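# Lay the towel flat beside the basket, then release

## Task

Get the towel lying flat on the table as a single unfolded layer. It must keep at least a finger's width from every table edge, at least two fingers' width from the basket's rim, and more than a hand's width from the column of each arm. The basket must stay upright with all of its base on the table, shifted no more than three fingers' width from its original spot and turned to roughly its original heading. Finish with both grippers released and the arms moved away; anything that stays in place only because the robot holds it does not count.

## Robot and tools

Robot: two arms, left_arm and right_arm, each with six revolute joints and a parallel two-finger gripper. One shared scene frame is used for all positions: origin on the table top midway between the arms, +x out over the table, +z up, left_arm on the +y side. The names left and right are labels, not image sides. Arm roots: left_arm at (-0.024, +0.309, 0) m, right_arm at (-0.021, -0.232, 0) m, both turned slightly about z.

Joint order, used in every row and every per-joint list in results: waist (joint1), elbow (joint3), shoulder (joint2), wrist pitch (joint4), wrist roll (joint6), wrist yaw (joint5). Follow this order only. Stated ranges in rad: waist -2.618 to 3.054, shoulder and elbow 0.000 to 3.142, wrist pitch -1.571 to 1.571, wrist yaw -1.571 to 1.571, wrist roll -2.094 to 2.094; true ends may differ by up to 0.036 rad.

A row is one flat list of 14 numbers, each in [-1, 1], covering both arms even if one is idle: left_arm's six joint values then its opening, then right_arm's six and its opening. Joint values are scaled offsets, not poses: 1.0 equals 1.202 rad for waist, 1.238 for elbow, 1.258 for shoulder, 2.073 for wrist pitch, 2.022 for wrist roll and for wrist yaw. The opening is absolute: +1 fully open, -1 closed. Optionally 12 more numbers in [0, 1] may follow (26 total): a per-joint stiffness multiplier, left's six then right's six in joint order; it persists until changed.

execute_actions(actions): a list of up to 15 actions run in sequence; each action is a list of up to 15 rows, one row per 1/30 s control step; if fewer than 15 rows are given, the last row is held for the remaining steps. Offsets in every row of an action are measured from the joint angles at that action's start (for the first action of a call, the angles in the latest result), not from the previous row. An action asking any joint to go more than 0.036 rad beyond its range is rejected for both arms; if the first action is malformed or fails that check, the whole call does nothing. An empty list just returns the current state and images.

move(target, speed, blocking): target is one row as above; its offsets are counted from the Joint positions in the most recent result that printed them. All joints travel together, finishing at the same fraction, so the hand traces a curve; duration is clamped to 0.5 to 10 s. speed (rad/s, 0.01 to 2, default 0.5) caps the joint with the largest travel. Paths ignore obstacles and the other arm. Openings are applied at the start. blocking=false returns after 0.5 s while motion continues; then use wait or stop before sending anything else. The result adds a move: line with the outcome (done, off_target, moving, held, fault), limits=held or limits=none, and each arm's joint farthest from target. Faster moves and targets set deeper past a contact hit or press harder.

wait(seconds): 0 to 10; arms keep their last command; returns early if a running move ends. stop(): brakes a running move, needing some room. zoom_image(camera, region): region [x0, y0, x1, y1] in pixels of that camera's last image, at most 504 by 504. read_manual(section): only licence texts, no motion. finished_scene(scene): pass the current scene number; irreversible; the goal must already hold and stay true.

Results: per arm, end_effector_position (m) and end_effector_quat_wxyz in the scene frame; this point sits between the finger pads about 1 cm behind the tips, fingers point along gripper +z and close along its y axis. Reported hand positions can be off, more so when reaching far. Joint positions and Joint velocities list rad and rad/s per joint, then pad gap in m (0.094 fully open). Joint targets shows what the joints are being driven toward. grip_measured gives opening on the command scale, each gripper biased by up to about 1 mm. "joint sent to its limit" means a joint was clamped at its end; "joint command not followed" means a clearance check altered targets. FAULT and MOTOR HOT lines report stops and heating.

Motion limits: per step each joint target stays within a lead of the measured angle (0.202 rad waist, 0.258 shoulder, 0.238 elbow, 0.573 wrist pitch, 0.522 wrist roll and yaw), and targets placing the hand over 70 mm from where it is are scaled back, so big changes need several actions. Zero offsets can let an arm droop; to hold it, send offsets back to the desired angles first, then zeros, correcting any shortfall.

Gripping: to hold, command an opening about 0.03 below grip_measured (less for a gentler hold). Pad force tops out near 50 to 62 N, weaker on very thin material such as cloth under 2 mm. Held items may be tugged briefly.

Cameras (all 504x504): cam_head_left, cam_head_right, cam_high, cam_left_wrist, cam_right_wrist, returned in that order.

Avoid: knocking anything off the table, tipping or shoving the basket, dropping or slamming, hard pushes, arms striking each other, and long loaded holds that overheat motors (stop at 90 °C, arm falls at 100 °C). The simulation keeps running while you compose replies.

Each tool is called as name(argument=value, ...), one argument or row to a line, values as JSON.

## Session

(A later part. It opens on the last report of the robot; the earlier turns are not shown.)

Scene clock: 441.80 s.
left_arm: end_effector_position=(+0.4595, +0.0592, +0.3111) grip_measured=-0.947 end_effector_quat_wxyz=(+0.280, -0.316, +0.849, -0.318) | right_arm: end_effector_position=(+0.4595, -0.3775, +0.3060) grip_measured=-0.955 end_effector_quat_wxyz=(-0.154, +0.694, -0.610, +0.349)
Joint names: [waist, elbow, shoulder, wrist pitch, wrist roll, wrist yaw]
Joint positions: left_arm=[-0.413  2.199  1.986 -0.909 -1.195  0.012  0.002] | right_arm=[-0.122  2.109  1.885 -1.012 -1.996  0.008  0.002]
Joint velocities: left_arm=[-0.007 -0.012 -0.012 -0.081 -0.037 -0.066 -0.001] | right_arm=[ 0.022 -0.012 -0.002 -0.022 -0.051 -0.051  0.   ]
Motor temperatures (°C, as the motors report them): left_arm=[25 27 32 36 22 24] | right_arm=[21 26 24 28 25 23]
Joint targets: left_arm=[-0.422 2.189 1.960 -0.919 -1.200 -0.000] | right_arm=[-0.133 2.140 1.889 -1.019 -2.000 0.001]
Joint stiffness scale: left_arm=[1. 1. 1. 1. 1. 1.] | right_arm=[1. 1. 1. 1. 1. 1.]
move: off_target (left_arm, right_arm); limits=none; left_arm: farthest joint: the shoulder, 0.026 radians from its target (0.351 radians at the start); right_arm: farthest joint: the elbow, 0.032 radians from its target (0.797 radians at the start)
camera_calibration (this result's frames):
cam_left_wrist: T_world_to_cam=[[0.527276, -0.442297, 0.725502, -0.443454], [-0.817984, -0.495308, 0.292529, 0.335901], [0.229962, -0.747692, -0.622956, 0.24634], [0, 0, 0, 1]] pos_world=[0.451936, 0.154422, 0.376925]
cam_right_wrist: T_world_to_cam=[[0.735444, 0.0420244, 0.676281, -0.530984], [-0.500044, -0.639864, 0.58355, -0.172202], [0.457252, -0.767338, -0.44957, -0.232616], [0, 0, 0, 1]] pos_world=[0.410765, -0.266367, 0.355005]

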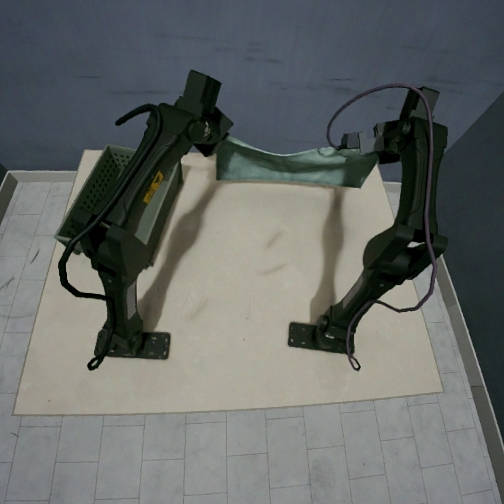

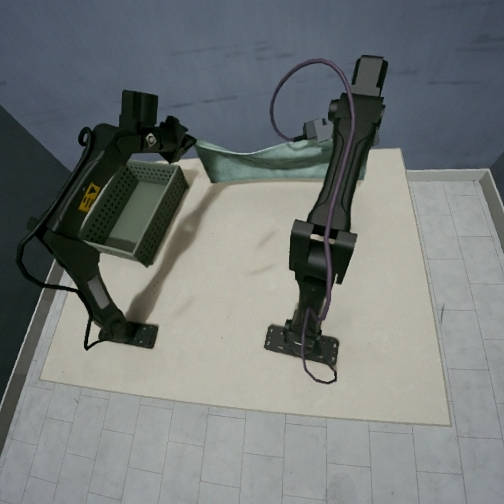

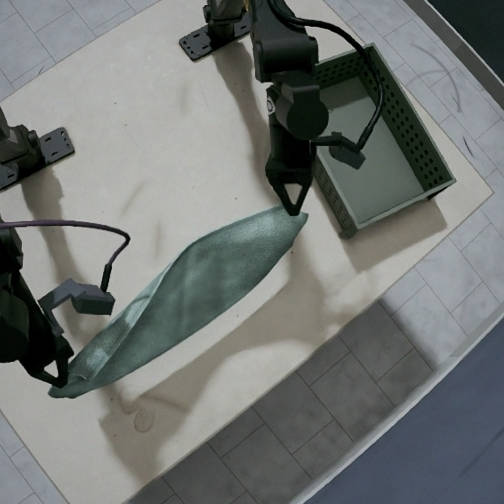

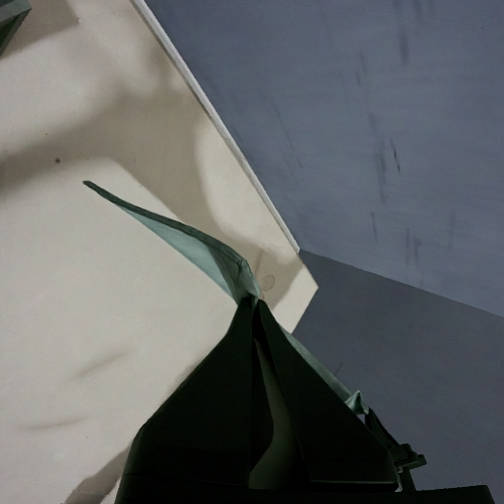

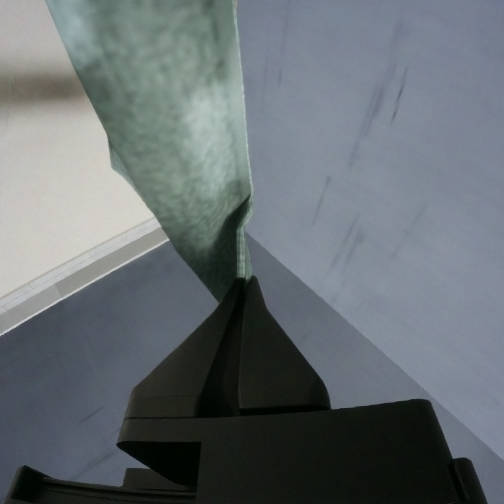

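move(
  target=[-0.015,-0.096,0.033,-0.077,-0.04,-0.006,-1, -0.044, -0.084, 0.0715, -0.065, -0.025, -0.004, -1],
  speed=0.15,
)

Scene clock: 471.93 s.
left_arm: end_effector_position=(+0.4309, +0.0675, +0.2171) grip_measured=-0.947 end_effector_quat_wxyz=(+0.176, -0.364, +0.888, -0.220) | right_arm: end_effector_position=(+0.4319, -0.3867, +0.2054) grip_measured=-0.954 end_effector_quat_wxyz=(-0.085, +0.734, -0.639, +0.213)
Joint names: [waist, elbow, shoulder, wrist pitch, wrist roll, wrist yaw]
Joint positions: left_arm=[-0.424  2.086  2.038 -1.048 -1.269  0.012  0.002] | right_arm=[-0.159  2.009  1.98  -1.137 -2.041  0.001  0.002]
Joint velocities: left_arm=[-0.002  0.022 -0.022 -0.007 -0.037  0.022 -0.001] | right_arm=[-0.012 -0.007 -0.002  0.022  0.007  0.037 -0.001]
Motor temperatures (°C, as the motors report them): left_arm=[25 27 31 36 22 24] | right_arm=[21 27 26 30 25 23]
Joint targets: left_arm=[-0.431 2.080 2.028 -1.068 -1.276 -0.000] | right_arm=[-0.175 2.004 1.976 -1.147 -2.047 -0.001]
Joint stiffness scale: left_arm=[1. 1. 1. 1. 1. 1.] | right_arm=[1. 1. 1. 1. 1. 1.]
move: done; limits=none; left_arm: farthest joint: the wrist pitch, 0.020 radians from its target (0.160 radians at the start); right_arm: farthest joint: the waist, 0.016 radians from its target (0.053 radians at the start)
camera_calibration (this result's frames):
cam_left_wrist: T_world_to_cam=[[0.727998, -0.473867, 0.495448, -0.390905], [-0.682802, -0.566135, 0.461815, 0.253932], [0.0616512, -0.674493, -0.735702, 0.292601], [0, 0, 0, 1]] pos_world=[0.439924, 0.15588, 0.291671]
cam_right_wrist: T_world_to_cam=[[0.907256, 0.00123803, 0.420576, -0.479688], [-0.303552, -0.690224, 0.656846, -0.2525], [0.291105, -0.723594, -0.625835, -0.147403], [0, 0, 0, 1]] pos_world=[0.401463, -0.280348, 0.275349]

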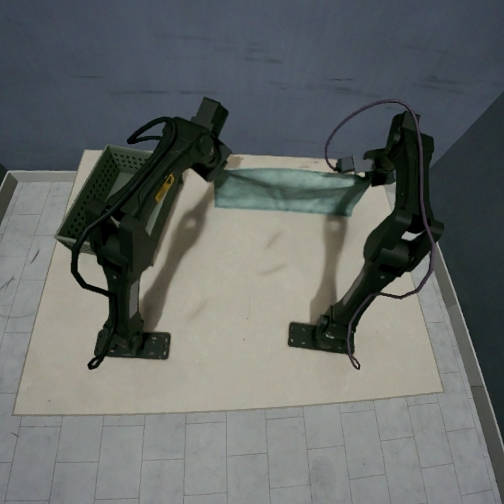

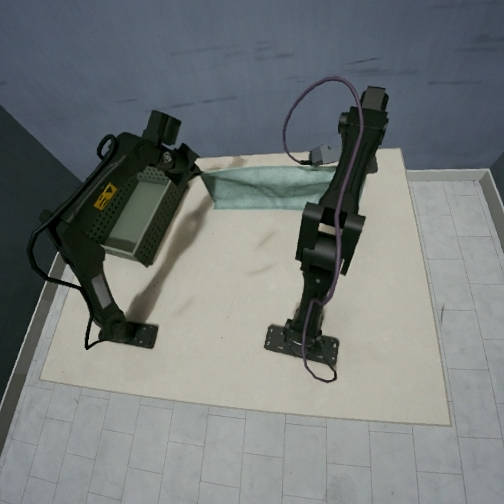

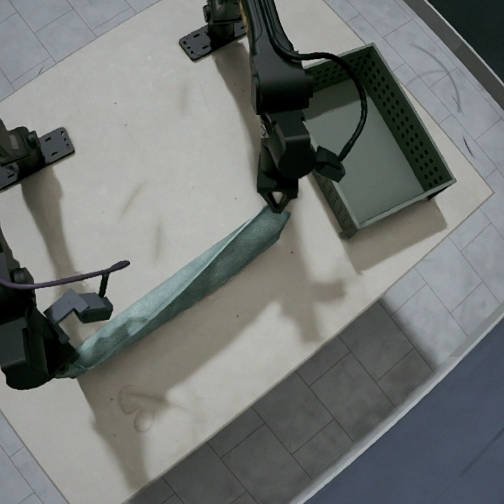

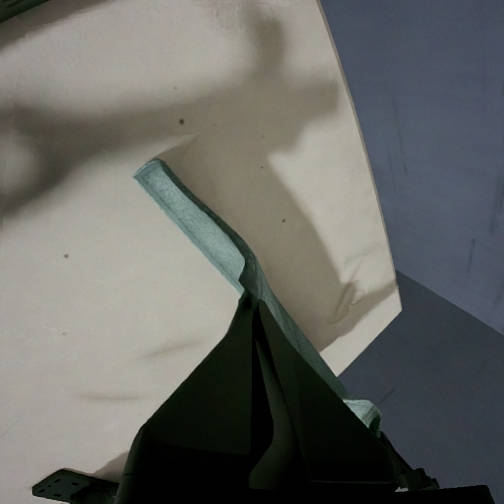

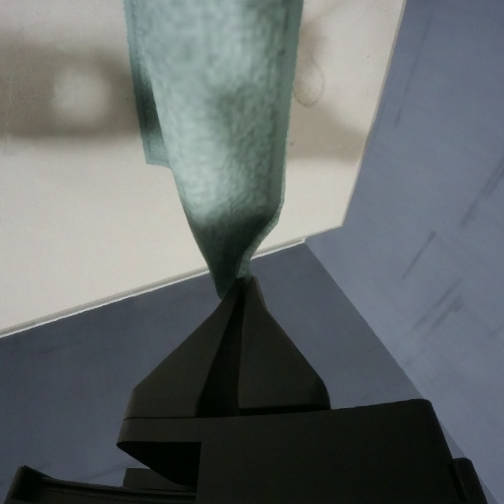

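move(
  target=[-0.095,-0.083,-0.118,-0.142,-0.057,-0.006,-1, -0.088, -0.184, -0.179, -0.088, -0.003, 0, -1],
  speed=0.2,
)

Scene clock: 495.93 s.
left_arm: end_effector_position=(+0.3317, +0.0665, +0.2104) grip_measured=-0.947 end_effector_quat_wxyz=(+0.085, -0.374, +0.912, -0.142) | right_arm: end_effector_position=(+0.3315, -0.3895, +0.1983) grip_measured=-0.954 end_effector_quat_wxyz=(-0.044, +0.717, -0.684, +0.126)
Joint names: [waist, elbow, shoulder, wrist pitch, wrist roll, wrist yaw]
Joint positions: left_arm=[-0.532  1.995  1.918 -1.316 -1.376  0.016  0.002] | right_arm=[-0.251  1.79   1.785 -1.308 -2.041  0.001  0.002]
Joint velocities: left_arm=[-0.007 -0.002 -0.012 -0.066 -0.007  0.037 -0.   ] | right_arm=[ 0.007 -0.012 -0.007 -0.007  0.007 -0.022 -0.   ]
Motor temperatures (°C, as the motors report them): left_arm=[25 27 31 35 22 24] | right_arm=[22 26 27 29 25 23]
Joint targets: left_arm=[-0.538 1.984 1.889 -1.342 -1.384 -0.000] | right_arm=[-0.265 1.781 1.755 -1.319 -2.047 0.001]
Joint stiffness scale: left_arm=[1. 1. 1. 1. 1. 1.] | right_arm=[1. 1. 1. 1. 1. 1.]
move: off_target (left_arm, right_arm); limits=none; left_arm: farthest joint: the shoulder, 0.029 radians from its target (0.148 radians at the start); right_arm: farthest joint: the shoulder, 0.030 radians from its target (0.225 radians at the start)
camera_calibration (this result's frames):
cam_left_wrist: T_world_to_cam=[[0.81184, -0.514765, 0.27556, -0.294658], [-0.57063, -0.599526, 0.561204, 0.132814], [-0.123683, -0.61285, -0.780459, 0.359924], [0, 0, 0, 1]] pos_world=[0.35952, 0.148525, 0.287566]
cam_right_wrist: T_world_to_cam=[[0.962797, -0.10835, 0.247551, -0.412431], [-0.248949, -0.711944, 0.656628, -0.306833], [0.105097, -0.693827, -0.712432, -0.0342339], [0, 0, 0, 1]] pos_world=[0.324299, -0.286887, 0.279183]

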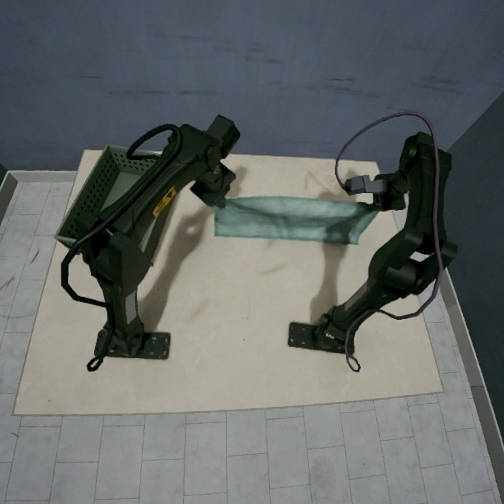

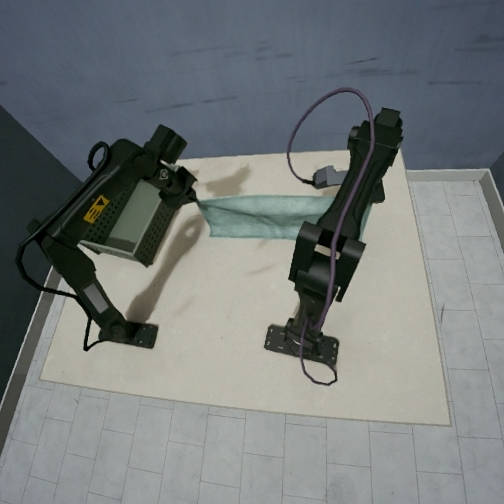

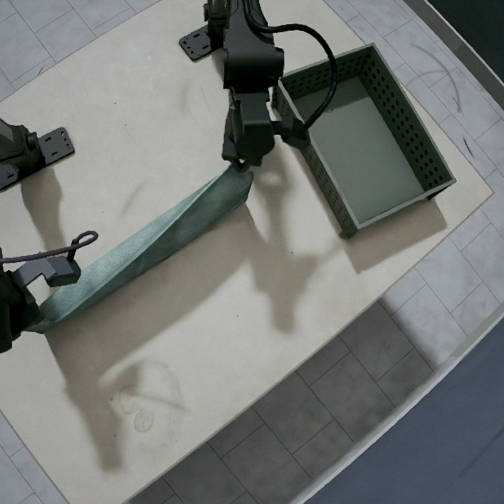

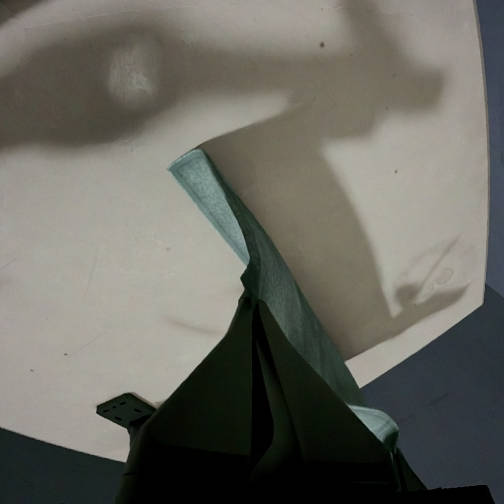

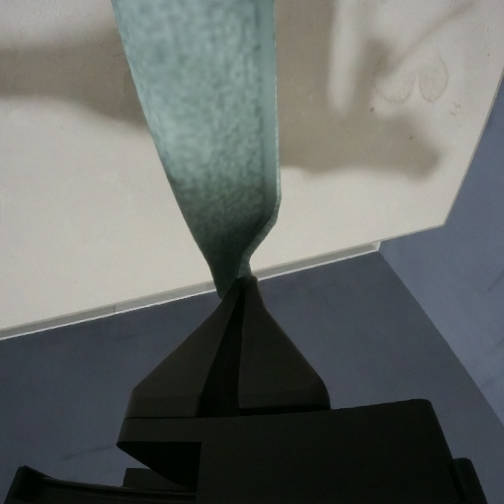

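move(
  target=[0.127,0.258,0.101,0.15,0.037,-0.006,-1, 0.098, 0.366, 0.161, 0.106, -0.003, 0, -1],
  speed=0.4,
)

Scene clock: 560.03 s.
left_arm: end_effector_position=(+0.4607, +0.0700, +0.2895) grip_measured=-0.947 end_effector_quat_wxyz=(+0.231, -0.383, +0.843, -0.298) | right_arm: end_effector_position=(+0.4635, -0.3852, +0.2816) grip_measured=-0.955 end_effector_quat_wxyz=(-0.130, +0.718, -0.609, +0.310)
Joint names: [waist, elbow, shoulder, wrist pitch, wrist roll, wrist yaw]
Joint positions: left_arm=[-0.391  2.28   2.05  -1.027 -1.316  0.022  0.002] | right_arm=[-0.137  2.211  1.984 -1.112 -2.043 -0.001  0.002]
Joint velocities: left_arm=[ 0.002  0.002 -0.007  0.007  0.022 -0.007  0.001] | right_arm=[-0.017  0.007 -0.022  0.007  0.022 -0.037 -0.001]
Motor temperatures (°C, as the motors report them): left_arm=[25 27 31 33 22 24] | right_arm=[22 26 27 28 25 23]
Joint targets: left_arm=[-0.379 2.314 2.045 -1.005 -1.301 0.004] | right_arm=[-0.133 2.243 1.987 -1.088 -2.047 0.001]
Joint stiffness scale: left_arm=[1. 1. 1. 1. 1. 1.] | right_arm=[1. 1. 1. 1. 1. 1.]
move: off_target (left_arm, right_arm); limits=none; left_arm: farthest joint: the elbow, 0.034 radians from its target (0.320 radians at the start); right_arm: farthest joint: the elbow, 0.032 radians from its target (0.453 radians at the start)
camera_calibration (this result's frames):
cam_left_wrist: T_world_to_cam=[[0.659653, -0.357204, 0.661259, -0.471922], [-0.719053, -0.555956, 0.416985, 0.271224], [0.218682, -0.750546, -0.623586, 0.246264], [0, 0, 0, 1]] pos_world=[0.452475, 0.167048, 0.352533]
cam_right_wrist: T_world_to_cam=[[0.797804, 0.058088, 0.600112, -0.518334], [-0.423409, -0.654623, 0.626254, -0.21406], [0.429225, -0.753721, -0.497666, -0.219575], [0, 0, 0, 1]] pos_world=[0.417141, -0.275518, 0.335839]

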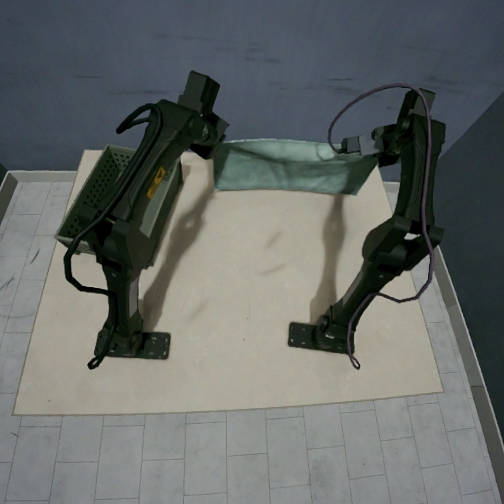

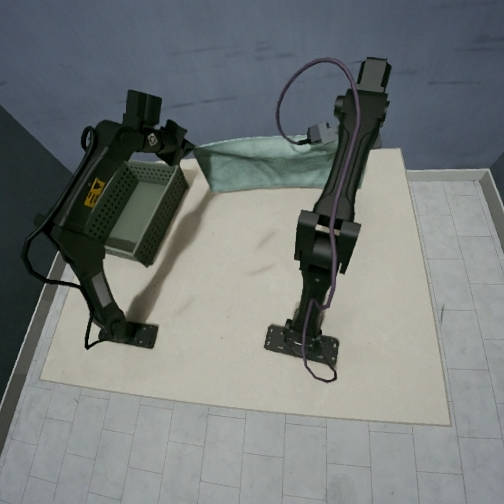

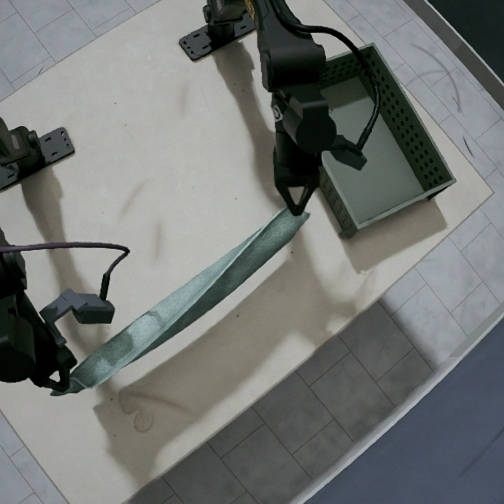

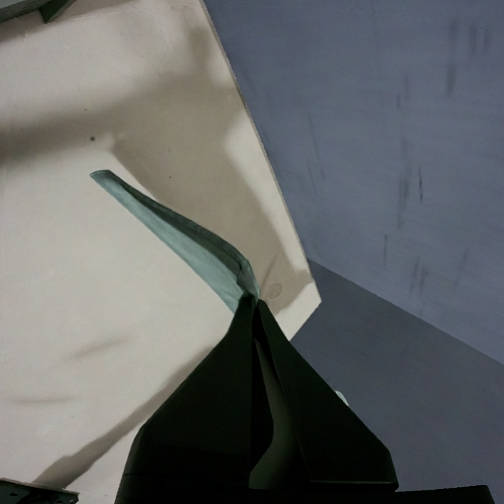

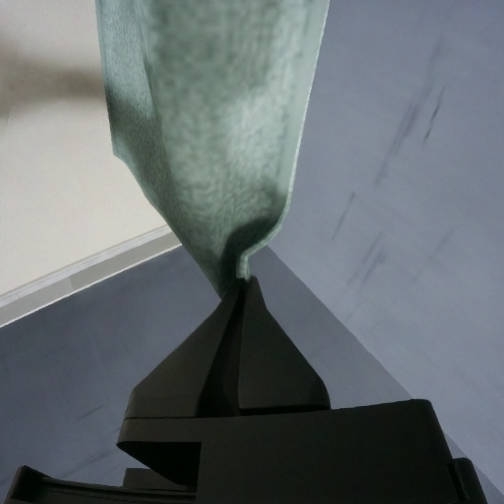

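move(
  target=[-0.17,-0.434,-0.118,-0.131,-0.056,-0.008,-1, -0.144, -0.53, -0.172, -0.08, -0.002, 0, -1],
  speed=2,
)

Scene clock: 571.60 s.
left_arm: end_effector_position=(+0.2863, +0.0661, +0.1342) grip_measured=-0.947 end_effector_quat_wxyz=(+0.021, -0.371, +0.927, -0.058) | right_arm: end_effector_position=(+0.2885, -0.3892, +0.1284) grip_measured=-0.954 end_effector_quat_wxyz=(-0.010, +0.707, -0.707, +0.031)
Joint names: [waist, elbow, shoulder, wrist pitch, wrist roll, wrist yaw]
Joint positions: left_arm=[-0.594  1.748  1.929 -1.269 -1.419  0.023  0.002] | right_arm=[-0.301  1.559  1.798 -1.268 -2.043  0.     0.002]
Joint velocities: left_arm=[ 0.007  0.012  0.012  0.007 -0.066  0.081 -0.001] | right_arm=[ 0.002  0.002 -0.012 -0.022 -0.037 -0.095 -0.001]
Motor temperatures (°C, as the motors report them): left_arm=[25 27 31 34 22 24] | right_arm=[22 27 27 30 25 23]
Joint targets: left_arm=[-0.595 1.743 1.902 -1.298 -1.429 0.005] | right_arm=[-0.310 1.555 1.768 -1.278 -2.047 -0.001]
Joint stiffness scale: left_arm=[1. 1. 1. 1. 1. 1.] | right_arm=[1. 1. 1. 1. 1. 1.]
move: off_target (left_arm, right_arm); limits=none; left_arm: farthest joint: the wrist pitch, 0.029 radians from its target (0.272 radians at the start); right_arm: farthest joint: the shoulder, 0.030 radians from its target (0.217 radians at the start)
camera_calibration (this result's frames):
cam_left_wrist: T_world_to_cam=[[0.831529, -0.551497, 0.0664102, -0.212087], [-0.479367, -0.652038, 0.587413, 0.123298], [-0.280655, -0.520286, -0.806558, 0.336884], [0, 0, 0, 1]] pos_world=[0.33001, 0.138705, 0.213374]
cam_right_wrist: T_world_to_cam=[[0.984105, -0.168532, 0.0559834, -0.358648], [-0.165814, -0.759144, 0.629449, -0.310246], [-0.0635828, -0.628726, -0.775023, 0.00269502], [0, 0, 0, 1]] pos_world=[0.301676, -0.294271, 0.217451]

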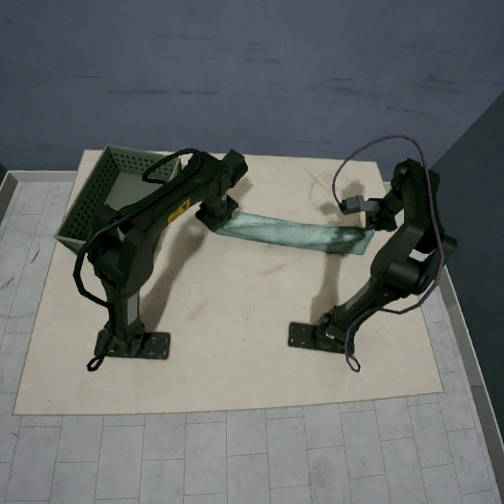

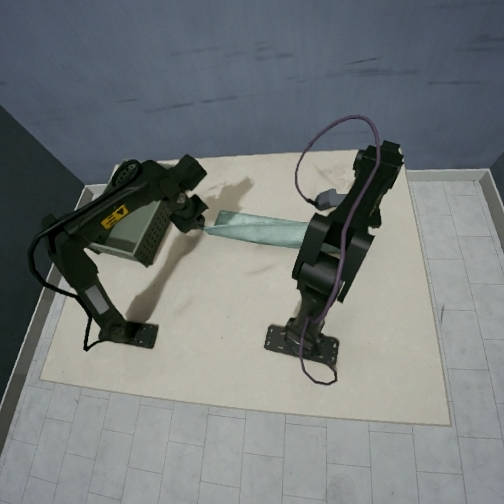

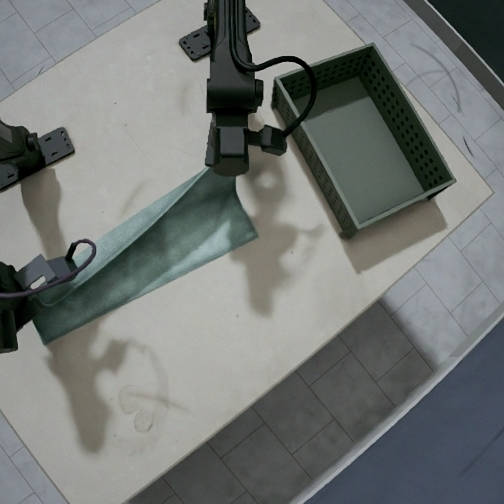

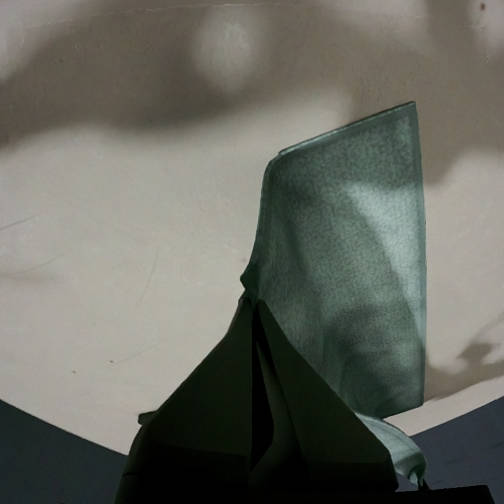

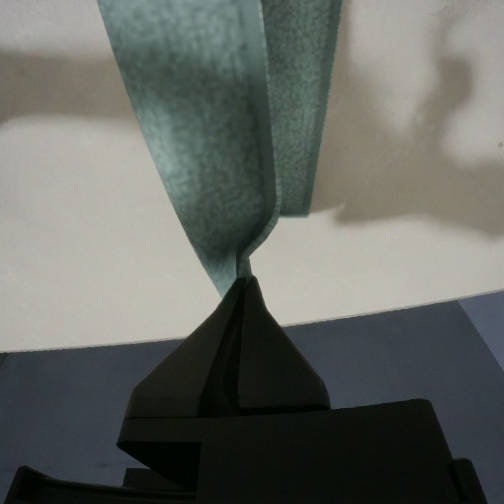

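zoom_image(
  camera="cam_high",
  region=[0, 150, 280, 370],
)

Region (0, 150, 280, 370) of cam_high's 504x504 image, scaled by 1.800, with more detail than that image has; it fills the top 396 rows of this view, and the rest is white.

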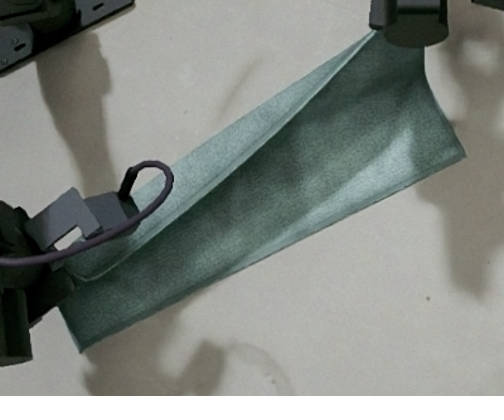

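move(
  target=[0.086,0.285,0.13,-0.01,0.089,-0.008,-1, 0.036, 0.212, 0.091, -0.059, -0.022, 0, -1],
  speed=0.25,
)

Scene clock: 608.30 s.
left_arm: end_effector_position=(+0.3675, +0.0574, +0.1602) grip_measured=-0.947 end_effector_quat_wxyz=(+0.073, -0.332, +0.934, -0.114) | right_arm: end_effector_position=(+0.3210, -0.3919, +0.1510) grip_measured=-0.954 end_effector_quat_wxyz=(-0.012, +0.730, -0.682, +0.039)
Joint names: [waist, elbow, shoulder, wrist pitch, wrist roll, wrist yaw]
Joint positions: left_arm=[-0.502  2.066  2.096 -1.271 -1.251  0.026  0.002] | right_arm=[-0.268  1.79   1.908 -1.371 -2.079  0.     0.002]
Joint velocities: left_arm=[-0.017 -0.017 -0.027  0.022 -0.037  0.037 -0.   ] | right_arm=[-0.012  0.012 -0.007  0.007 -0.007 -0.168 -0.   ]
Motor temperatures (°C, as the motors report them): left_arm=[25 27 31 32 22 24] | right_arm=[21 26 28 27 25 23]
Joint targets: left_arm=[-0.491 2.101 2.092 -1.290 -1.240 0.007] | right_arm=[-0.258 1.822 1.912 -1.390 -2.088 0.000]
Joint stiffness scale: left_arm=[1. 1. 1. 1. 1. 1.] | right_arm=[1. 1. 1. 1. 1. 1.]
move: off_target (left_arm, right_arm); limits=none; left_arm: farthest joint: the elbow, 0.035 radians from its target (0.353 radians at the start); right_arm: farthest joint: the elbow, 0.031 radians from its target (0.262 radians at the start)
camera_calibration (this result's frames):
cam_left_wrist: T_world_to_cam=[[0.768907, -0.601128, 0.217777, -0.284591], [-0.605893, -0.576327, 0.548399, 0.189616], [-0.204148, -0.553618, -0.807361, 0.350055], [0, 0, 0, 1]] pos_world=[0.405174, 0.132002, 0.240613]
cam_right_wrist: T_world_to_cam=[[0.992348, -0.100476, 0.0717632, -0.370711], [-0.123138, -0.76263, 0.635006, -0.337072], [-0.00907384, -0.638984, -0.769167, -0.00178787], [0, 0, 0, 1]] pos_world=[0.326352, -0.295451, 0.239271]

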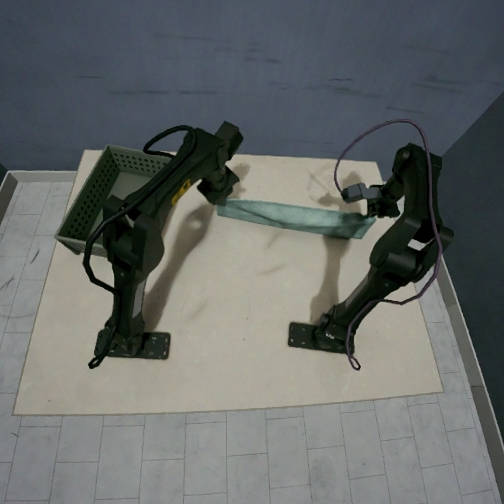

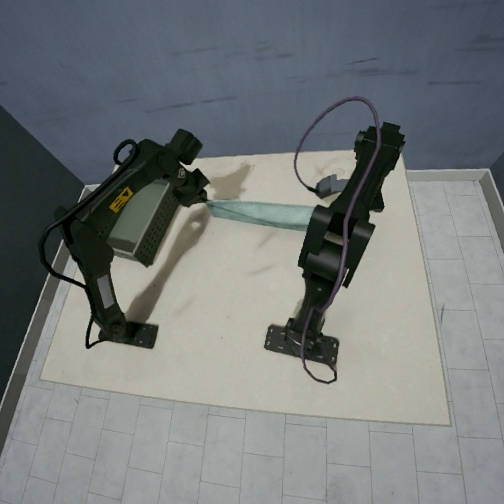

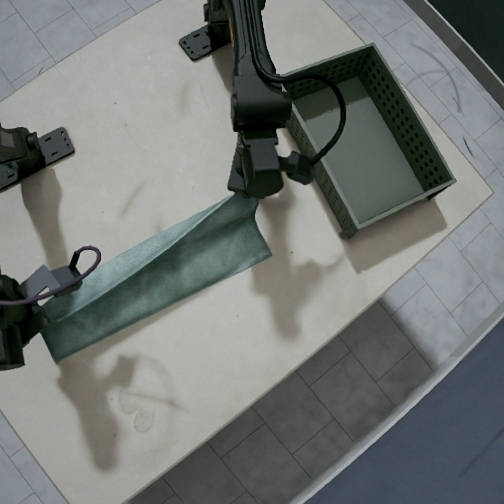

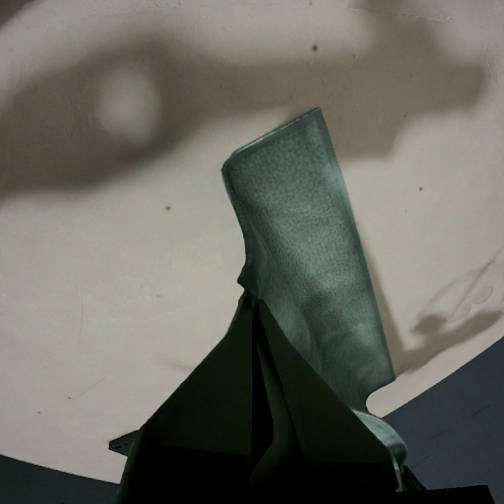

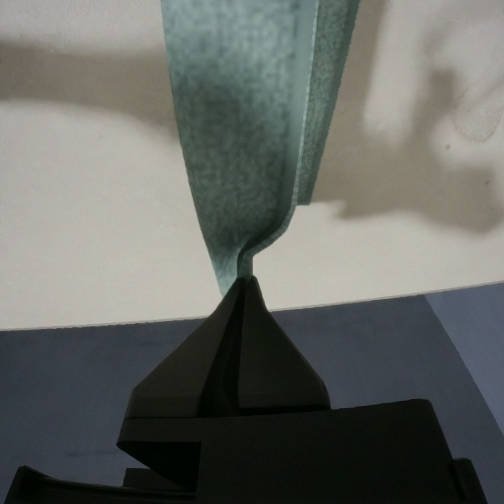

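move(
  target=[-0.074,-0.237,-0.075,0.015,0.005,-0.008,-1, -0.12, -0.431, -0.238, 0.094, -0.004, 0, -1],
  speed=0.35,
)

Scene clock: 631.73 s.
left_arm: end_effector_position=(+0.2991, +0.0611, +0.1039) grip_measured=-0.947 end_effector_quat_wxyz=(+0.009, -0.297, +0.954, -0.036) | right_arm: end_effector_position=(+0.2227, -0.3874, +0.1000) grip_measured=-0.954 end_effector_quat_wxyz=(-0.001, +0.684, -0.729, +0.004)
Joint names: [waist, elbow, shoulder, wrist pitch, wrist roll, wrist yaw]
Joint positions: left_arm=[-0.583  1.783  2.035 -1.25  -1.25   0.027  0.002] | right_arm=[-0.399  1.265  1.639 -1.19  -2.079  0.     0.002]
Joint velocities: left_arm=[ 0.007 -0.017 -0.002 -0.037  0.007  0.022  0.001] | right_arm=[-0.012 -0.002  0.007  0.037  0.007  0.022 -0.   ]
Motor temperatures (°C, as the motors report them): left_arm=[25 27 31 32 22 24] | right_arm=[22 27 27 27 25 23]
Joint targets: left_arm=[-0.591 1.773 2.002 -1.239 -1.241 0.009] | right_arm=[-0.412 1.257 1.609 -1.176 -2.087 0.000]
Joint stiffness scale: left_arm=[1. 1. 1. 1. 1. 1.] | right_arm=[1. 1. 1. 1. 1. 1.]
move: off_target (left_arm, right_arm); limits=none; left_arm: farthest joint: the shoulder, 0.033 radians from its target (0.095 radians at the start); right_arm: farthest joint: the shoulder, 0.030 radians from its target (0.299 radians at the start)
camera_calibration (this result's frames):
cam_left_wrist: T_world_to_cam=[[0.735874, -0.676856, 0.018857, -0.182335], [-0.559819, -0.592494, 0.579269, 0.165188], [-0.380909, -0.436826, -0.814918, 0.3392], [0, 0, 0, 1]] pos_world=[0.355855, 0.12263, 0.184171]
cam_right_wrist: T_world_to_cam=[[0.973056, -0.230569, 0.000942672, -0.308119], [-0.181983, -0.765487, 0.61718, -0.29952], [-0.141581, -0.600722, -0.786821, 0.0070409], [0, 0, 0, 1]] pos_world=[0.246307, -0.296092, 0.190689]

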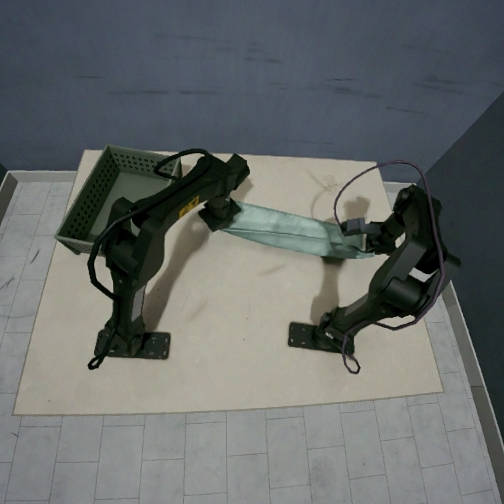

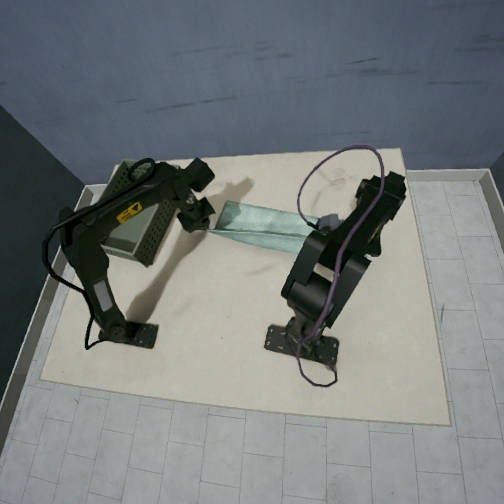

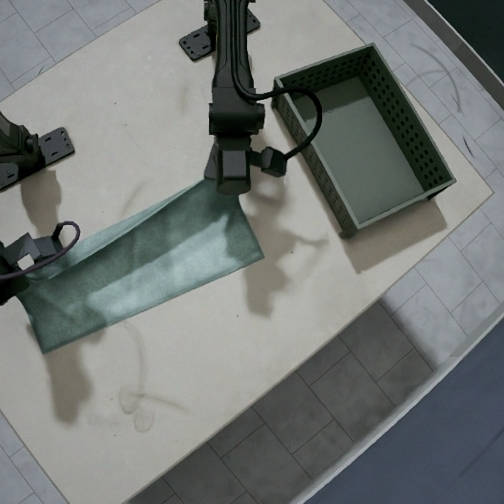

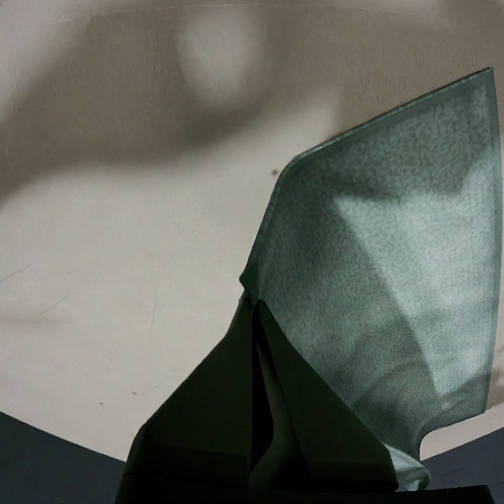

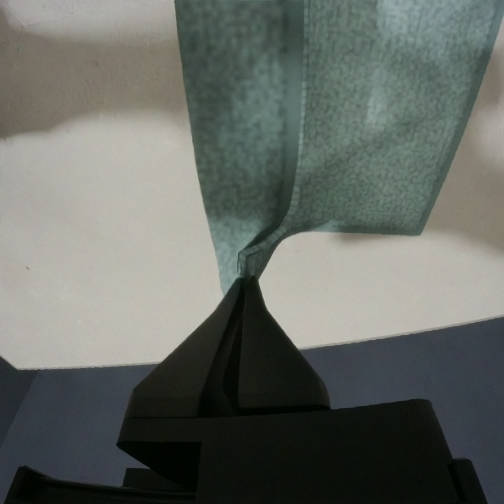

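move(
  target=[0.13,0.363,0.147,0.093,0.188,-0.008,-1, 0.12, 0.239, 0.052, -0.074, -0.004, 0, -1],
  speed=0.3,
)

Scene clock: 656.40 s.
left_arm: end_effector_position=(+0.4466, +0.0485, +0.1592) grip_measured=-0.947 end_effector_quat_wxyz=(+0.168, -0.182, +0.956, -0.157) | right_arm: end_effector_position=(+0.2737, -0.3683, +0.1515) grip_measured=-0.954 end_effector_quat_wxyz=(-0.013, +0.731, -0.681, +0.039)
Joint names: [waist, elbow, shoulder, wrist pitch, wrist roll, wrist yaw]
Joint positions: left_arm=[-0.436  2.197  2.224 -1.081 -0.883  0.028  0.002] | right_arm=[-0.265  1.531  1.697 -1.322 -2.079  0.     0.002]
Joint velocities: left_arm=[-0.002  0.007 -0.002  0.066 -0.037 -0.007 -0.   ] | right_arm=[-0.012  0.002 -0.017 -0.022 -0.066 -0.125  0.001]
Motor temperatures (°C, as the motors report them): left_arm=[25 27 32 31 22 24] | right_arm=[22 27 27 27 25 23]
Joint targets: left_arm=[-0.427 2.232 2.219 -1.058 -0.871 0.011] | right_arm=[-0.255 1.561 1.704 -1.343 -2.087 0.000]
Joint stiffness scale: left_arm=[1. 1. 1. 1. 1. 1.] | right_arm=[1. 1. 1. 1. 1. 1.]
move: off_target (left_arm, right_arm); limits=none; left_arm: farthest joint: the elbow, 0.035 radians from its target (0.450 radians at the start); right_arm: farthest joint: the elbow, 0.030 radians from its target (0.296 radians at the start)
camera_calibration (this result's frames):
cam_left_wrist: T_world_to_cam=[[0.502752, -0.784348, 0.363372, -0.246009], [-0.850843, -0.374768, 0.368259, 0.361264], [-0.152663, -0.494316, -0.855772, 0.342325], [0, 0, 0, 1]] pos_world=[0.483321, 0.11165, 0.249306]
cam_right_wrist: T_world_to_cam=[[0.992699, -0.0966777, 0.072122, -0.320241], [-0.120447, -0.762992, 0.635087, -0.32608], [-0.0063703, -0.639138, -0.769066, 0.0124589], [0, 0, 0, 1]] pos_world=[0.278707, -0.271794, 0.239768]

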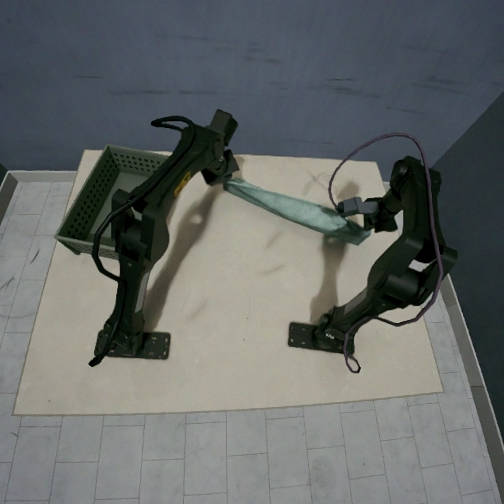

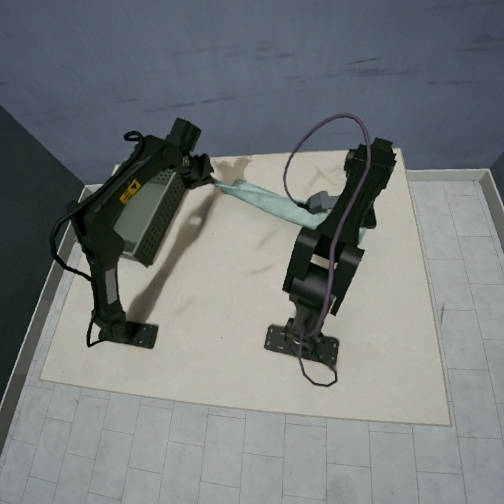

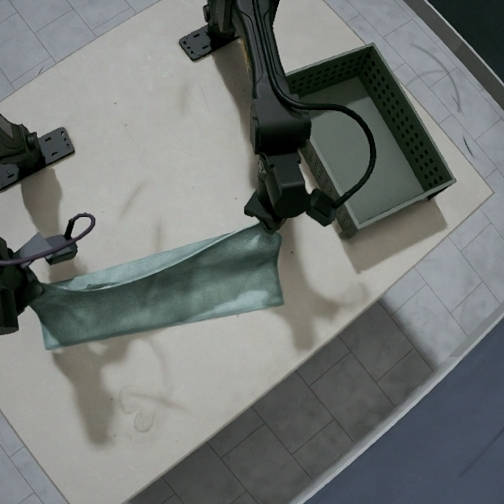

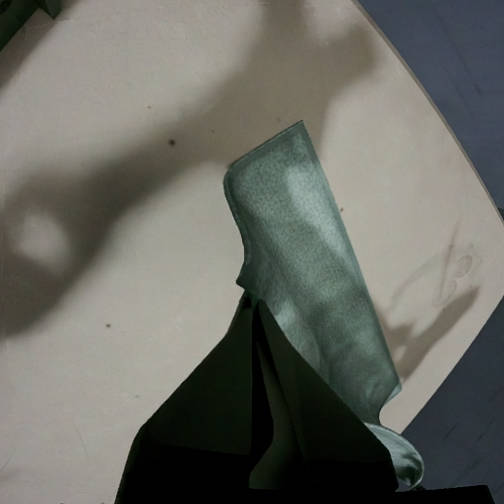

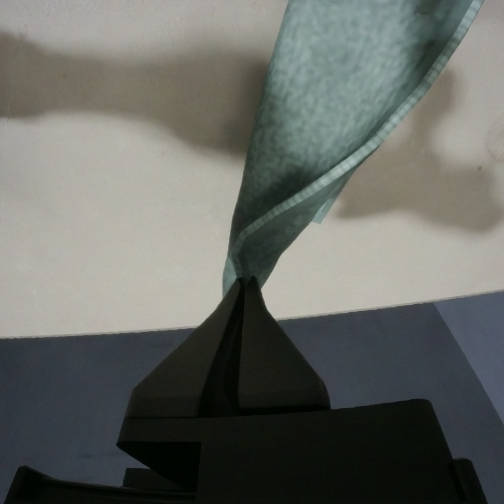

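move(
  target=[0.022,0.102,0.063,0.059,0.006,-0.008,-1, -0.024, 0.186, 0.1375, -0.03, -0.004, 0, -1],
  speed=0.3,
)

Scene clock: 683.07 s.
left_arm: end_effector_position=(+0.4846, +0.0357, +0.1576) grip_measured=-0.947 end_effector_quat_wxyz=(+0.207, -0.185, +0.942, -0.187) | right_arm: end_effector_position=(+0.3079, -0.3896, +0.1482) grip_measured=-0.954 end_effector_quat_wxyz=(-0.010, +0.727, -0.686, +0.032)
Joint names: [waist, elbow, shoulder, wrist pitch, wrist roll, wrist yaw]
Joint positions: left_arm=[-0.424  2.288  2.312 -0.983 -0.882  0.029  0.002] | right_arm=[-0.278  1.728  1.869 -1.363 -2.079  0.     0.002]
Joint velocities: left_arm=[ 0.012  0.007 -0.007  0.007  0.022 -0.022  0.001] | right_arm=[ 0.002 -0.002  0.027 -0.007  0.007 -0.037 -0.001]
Motor temperatures (°C, as the motors report them): left_arm=[25 28 32 33 22 24] | right_arm=[22 27 27 27 25 23]
Joint targets: left_arm=[-0.410 2.324 2.304 -0.959 -0.870 0.012] | right_arm=[-0.294 1.761 1.870 -1.384 -2.087 0.000]
Joint stiffness scale: left_arm=[1. 1. 1. 1. 1. 1.] | right_arm=[1. 1. 1. 1. 1. 1.]
move: off_target (left_arm, right_arm); limits=none; left_arm: farthest joint: the elbow, 0.035 radians from its target (0.126 radians at the start); right_arm: farthest joint: the elbow, 0.033 radians from its target (0.231 radians at the start)
camera_calibration (this result's frames):
cam_left_wrist: T_world_to_cam=[[0.47537, -0.759406, 0.444214, -0.274901], [-0.876928, -0.368323, 0.308765, 0.411191], [-0.0708639, -0.536321, -0.841034, 0.299992], [0, 0, 0, 1]] pos_world=[0.512522, 0.103582, 0.247457]
cam_right_wrist: T_world_to_cam=[[0.992278, -0.109586, 0.0581041, -0.358806], [-0.121539, -0.765476, 0.631882, -0.336301], [-0.0247681, -0.634064, -0.772884, 0.00474111], [0, 0, 0, 1]] pos_world=[0.315279, -0.293744, 0.237015]

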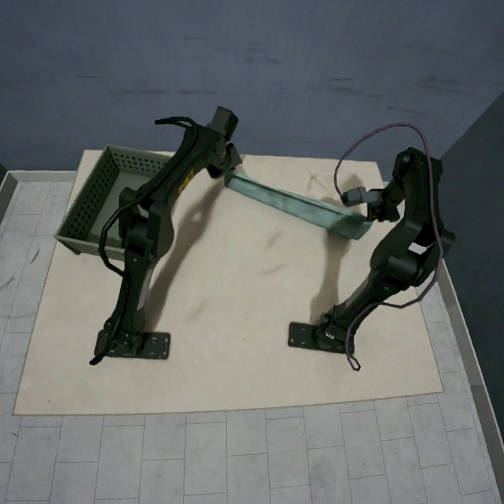

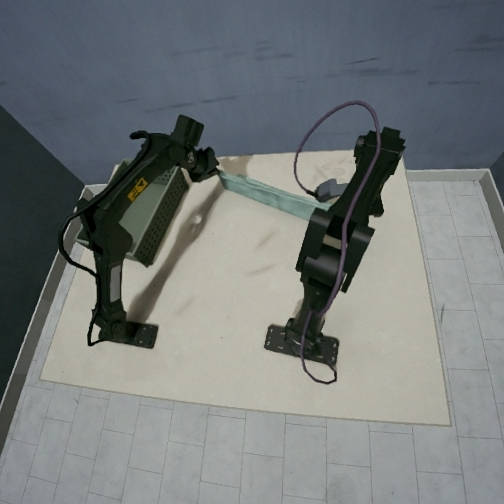

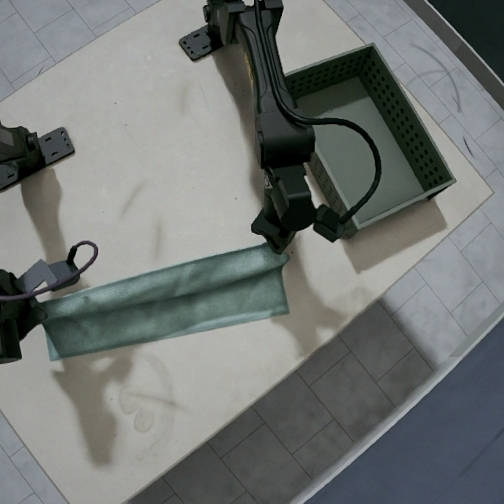

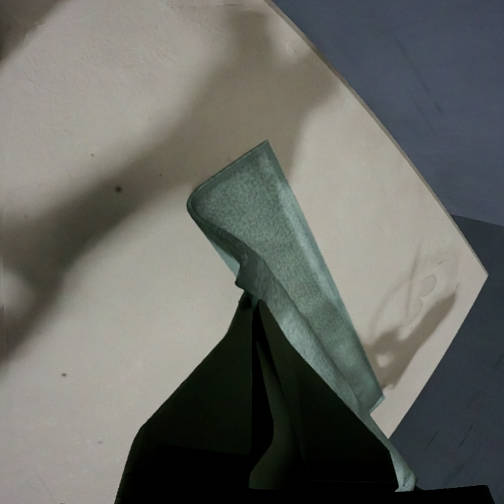

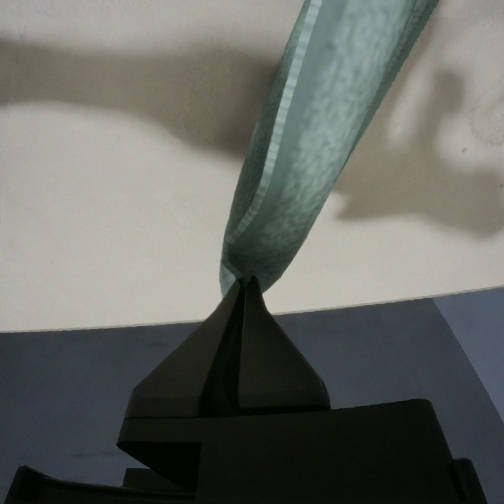

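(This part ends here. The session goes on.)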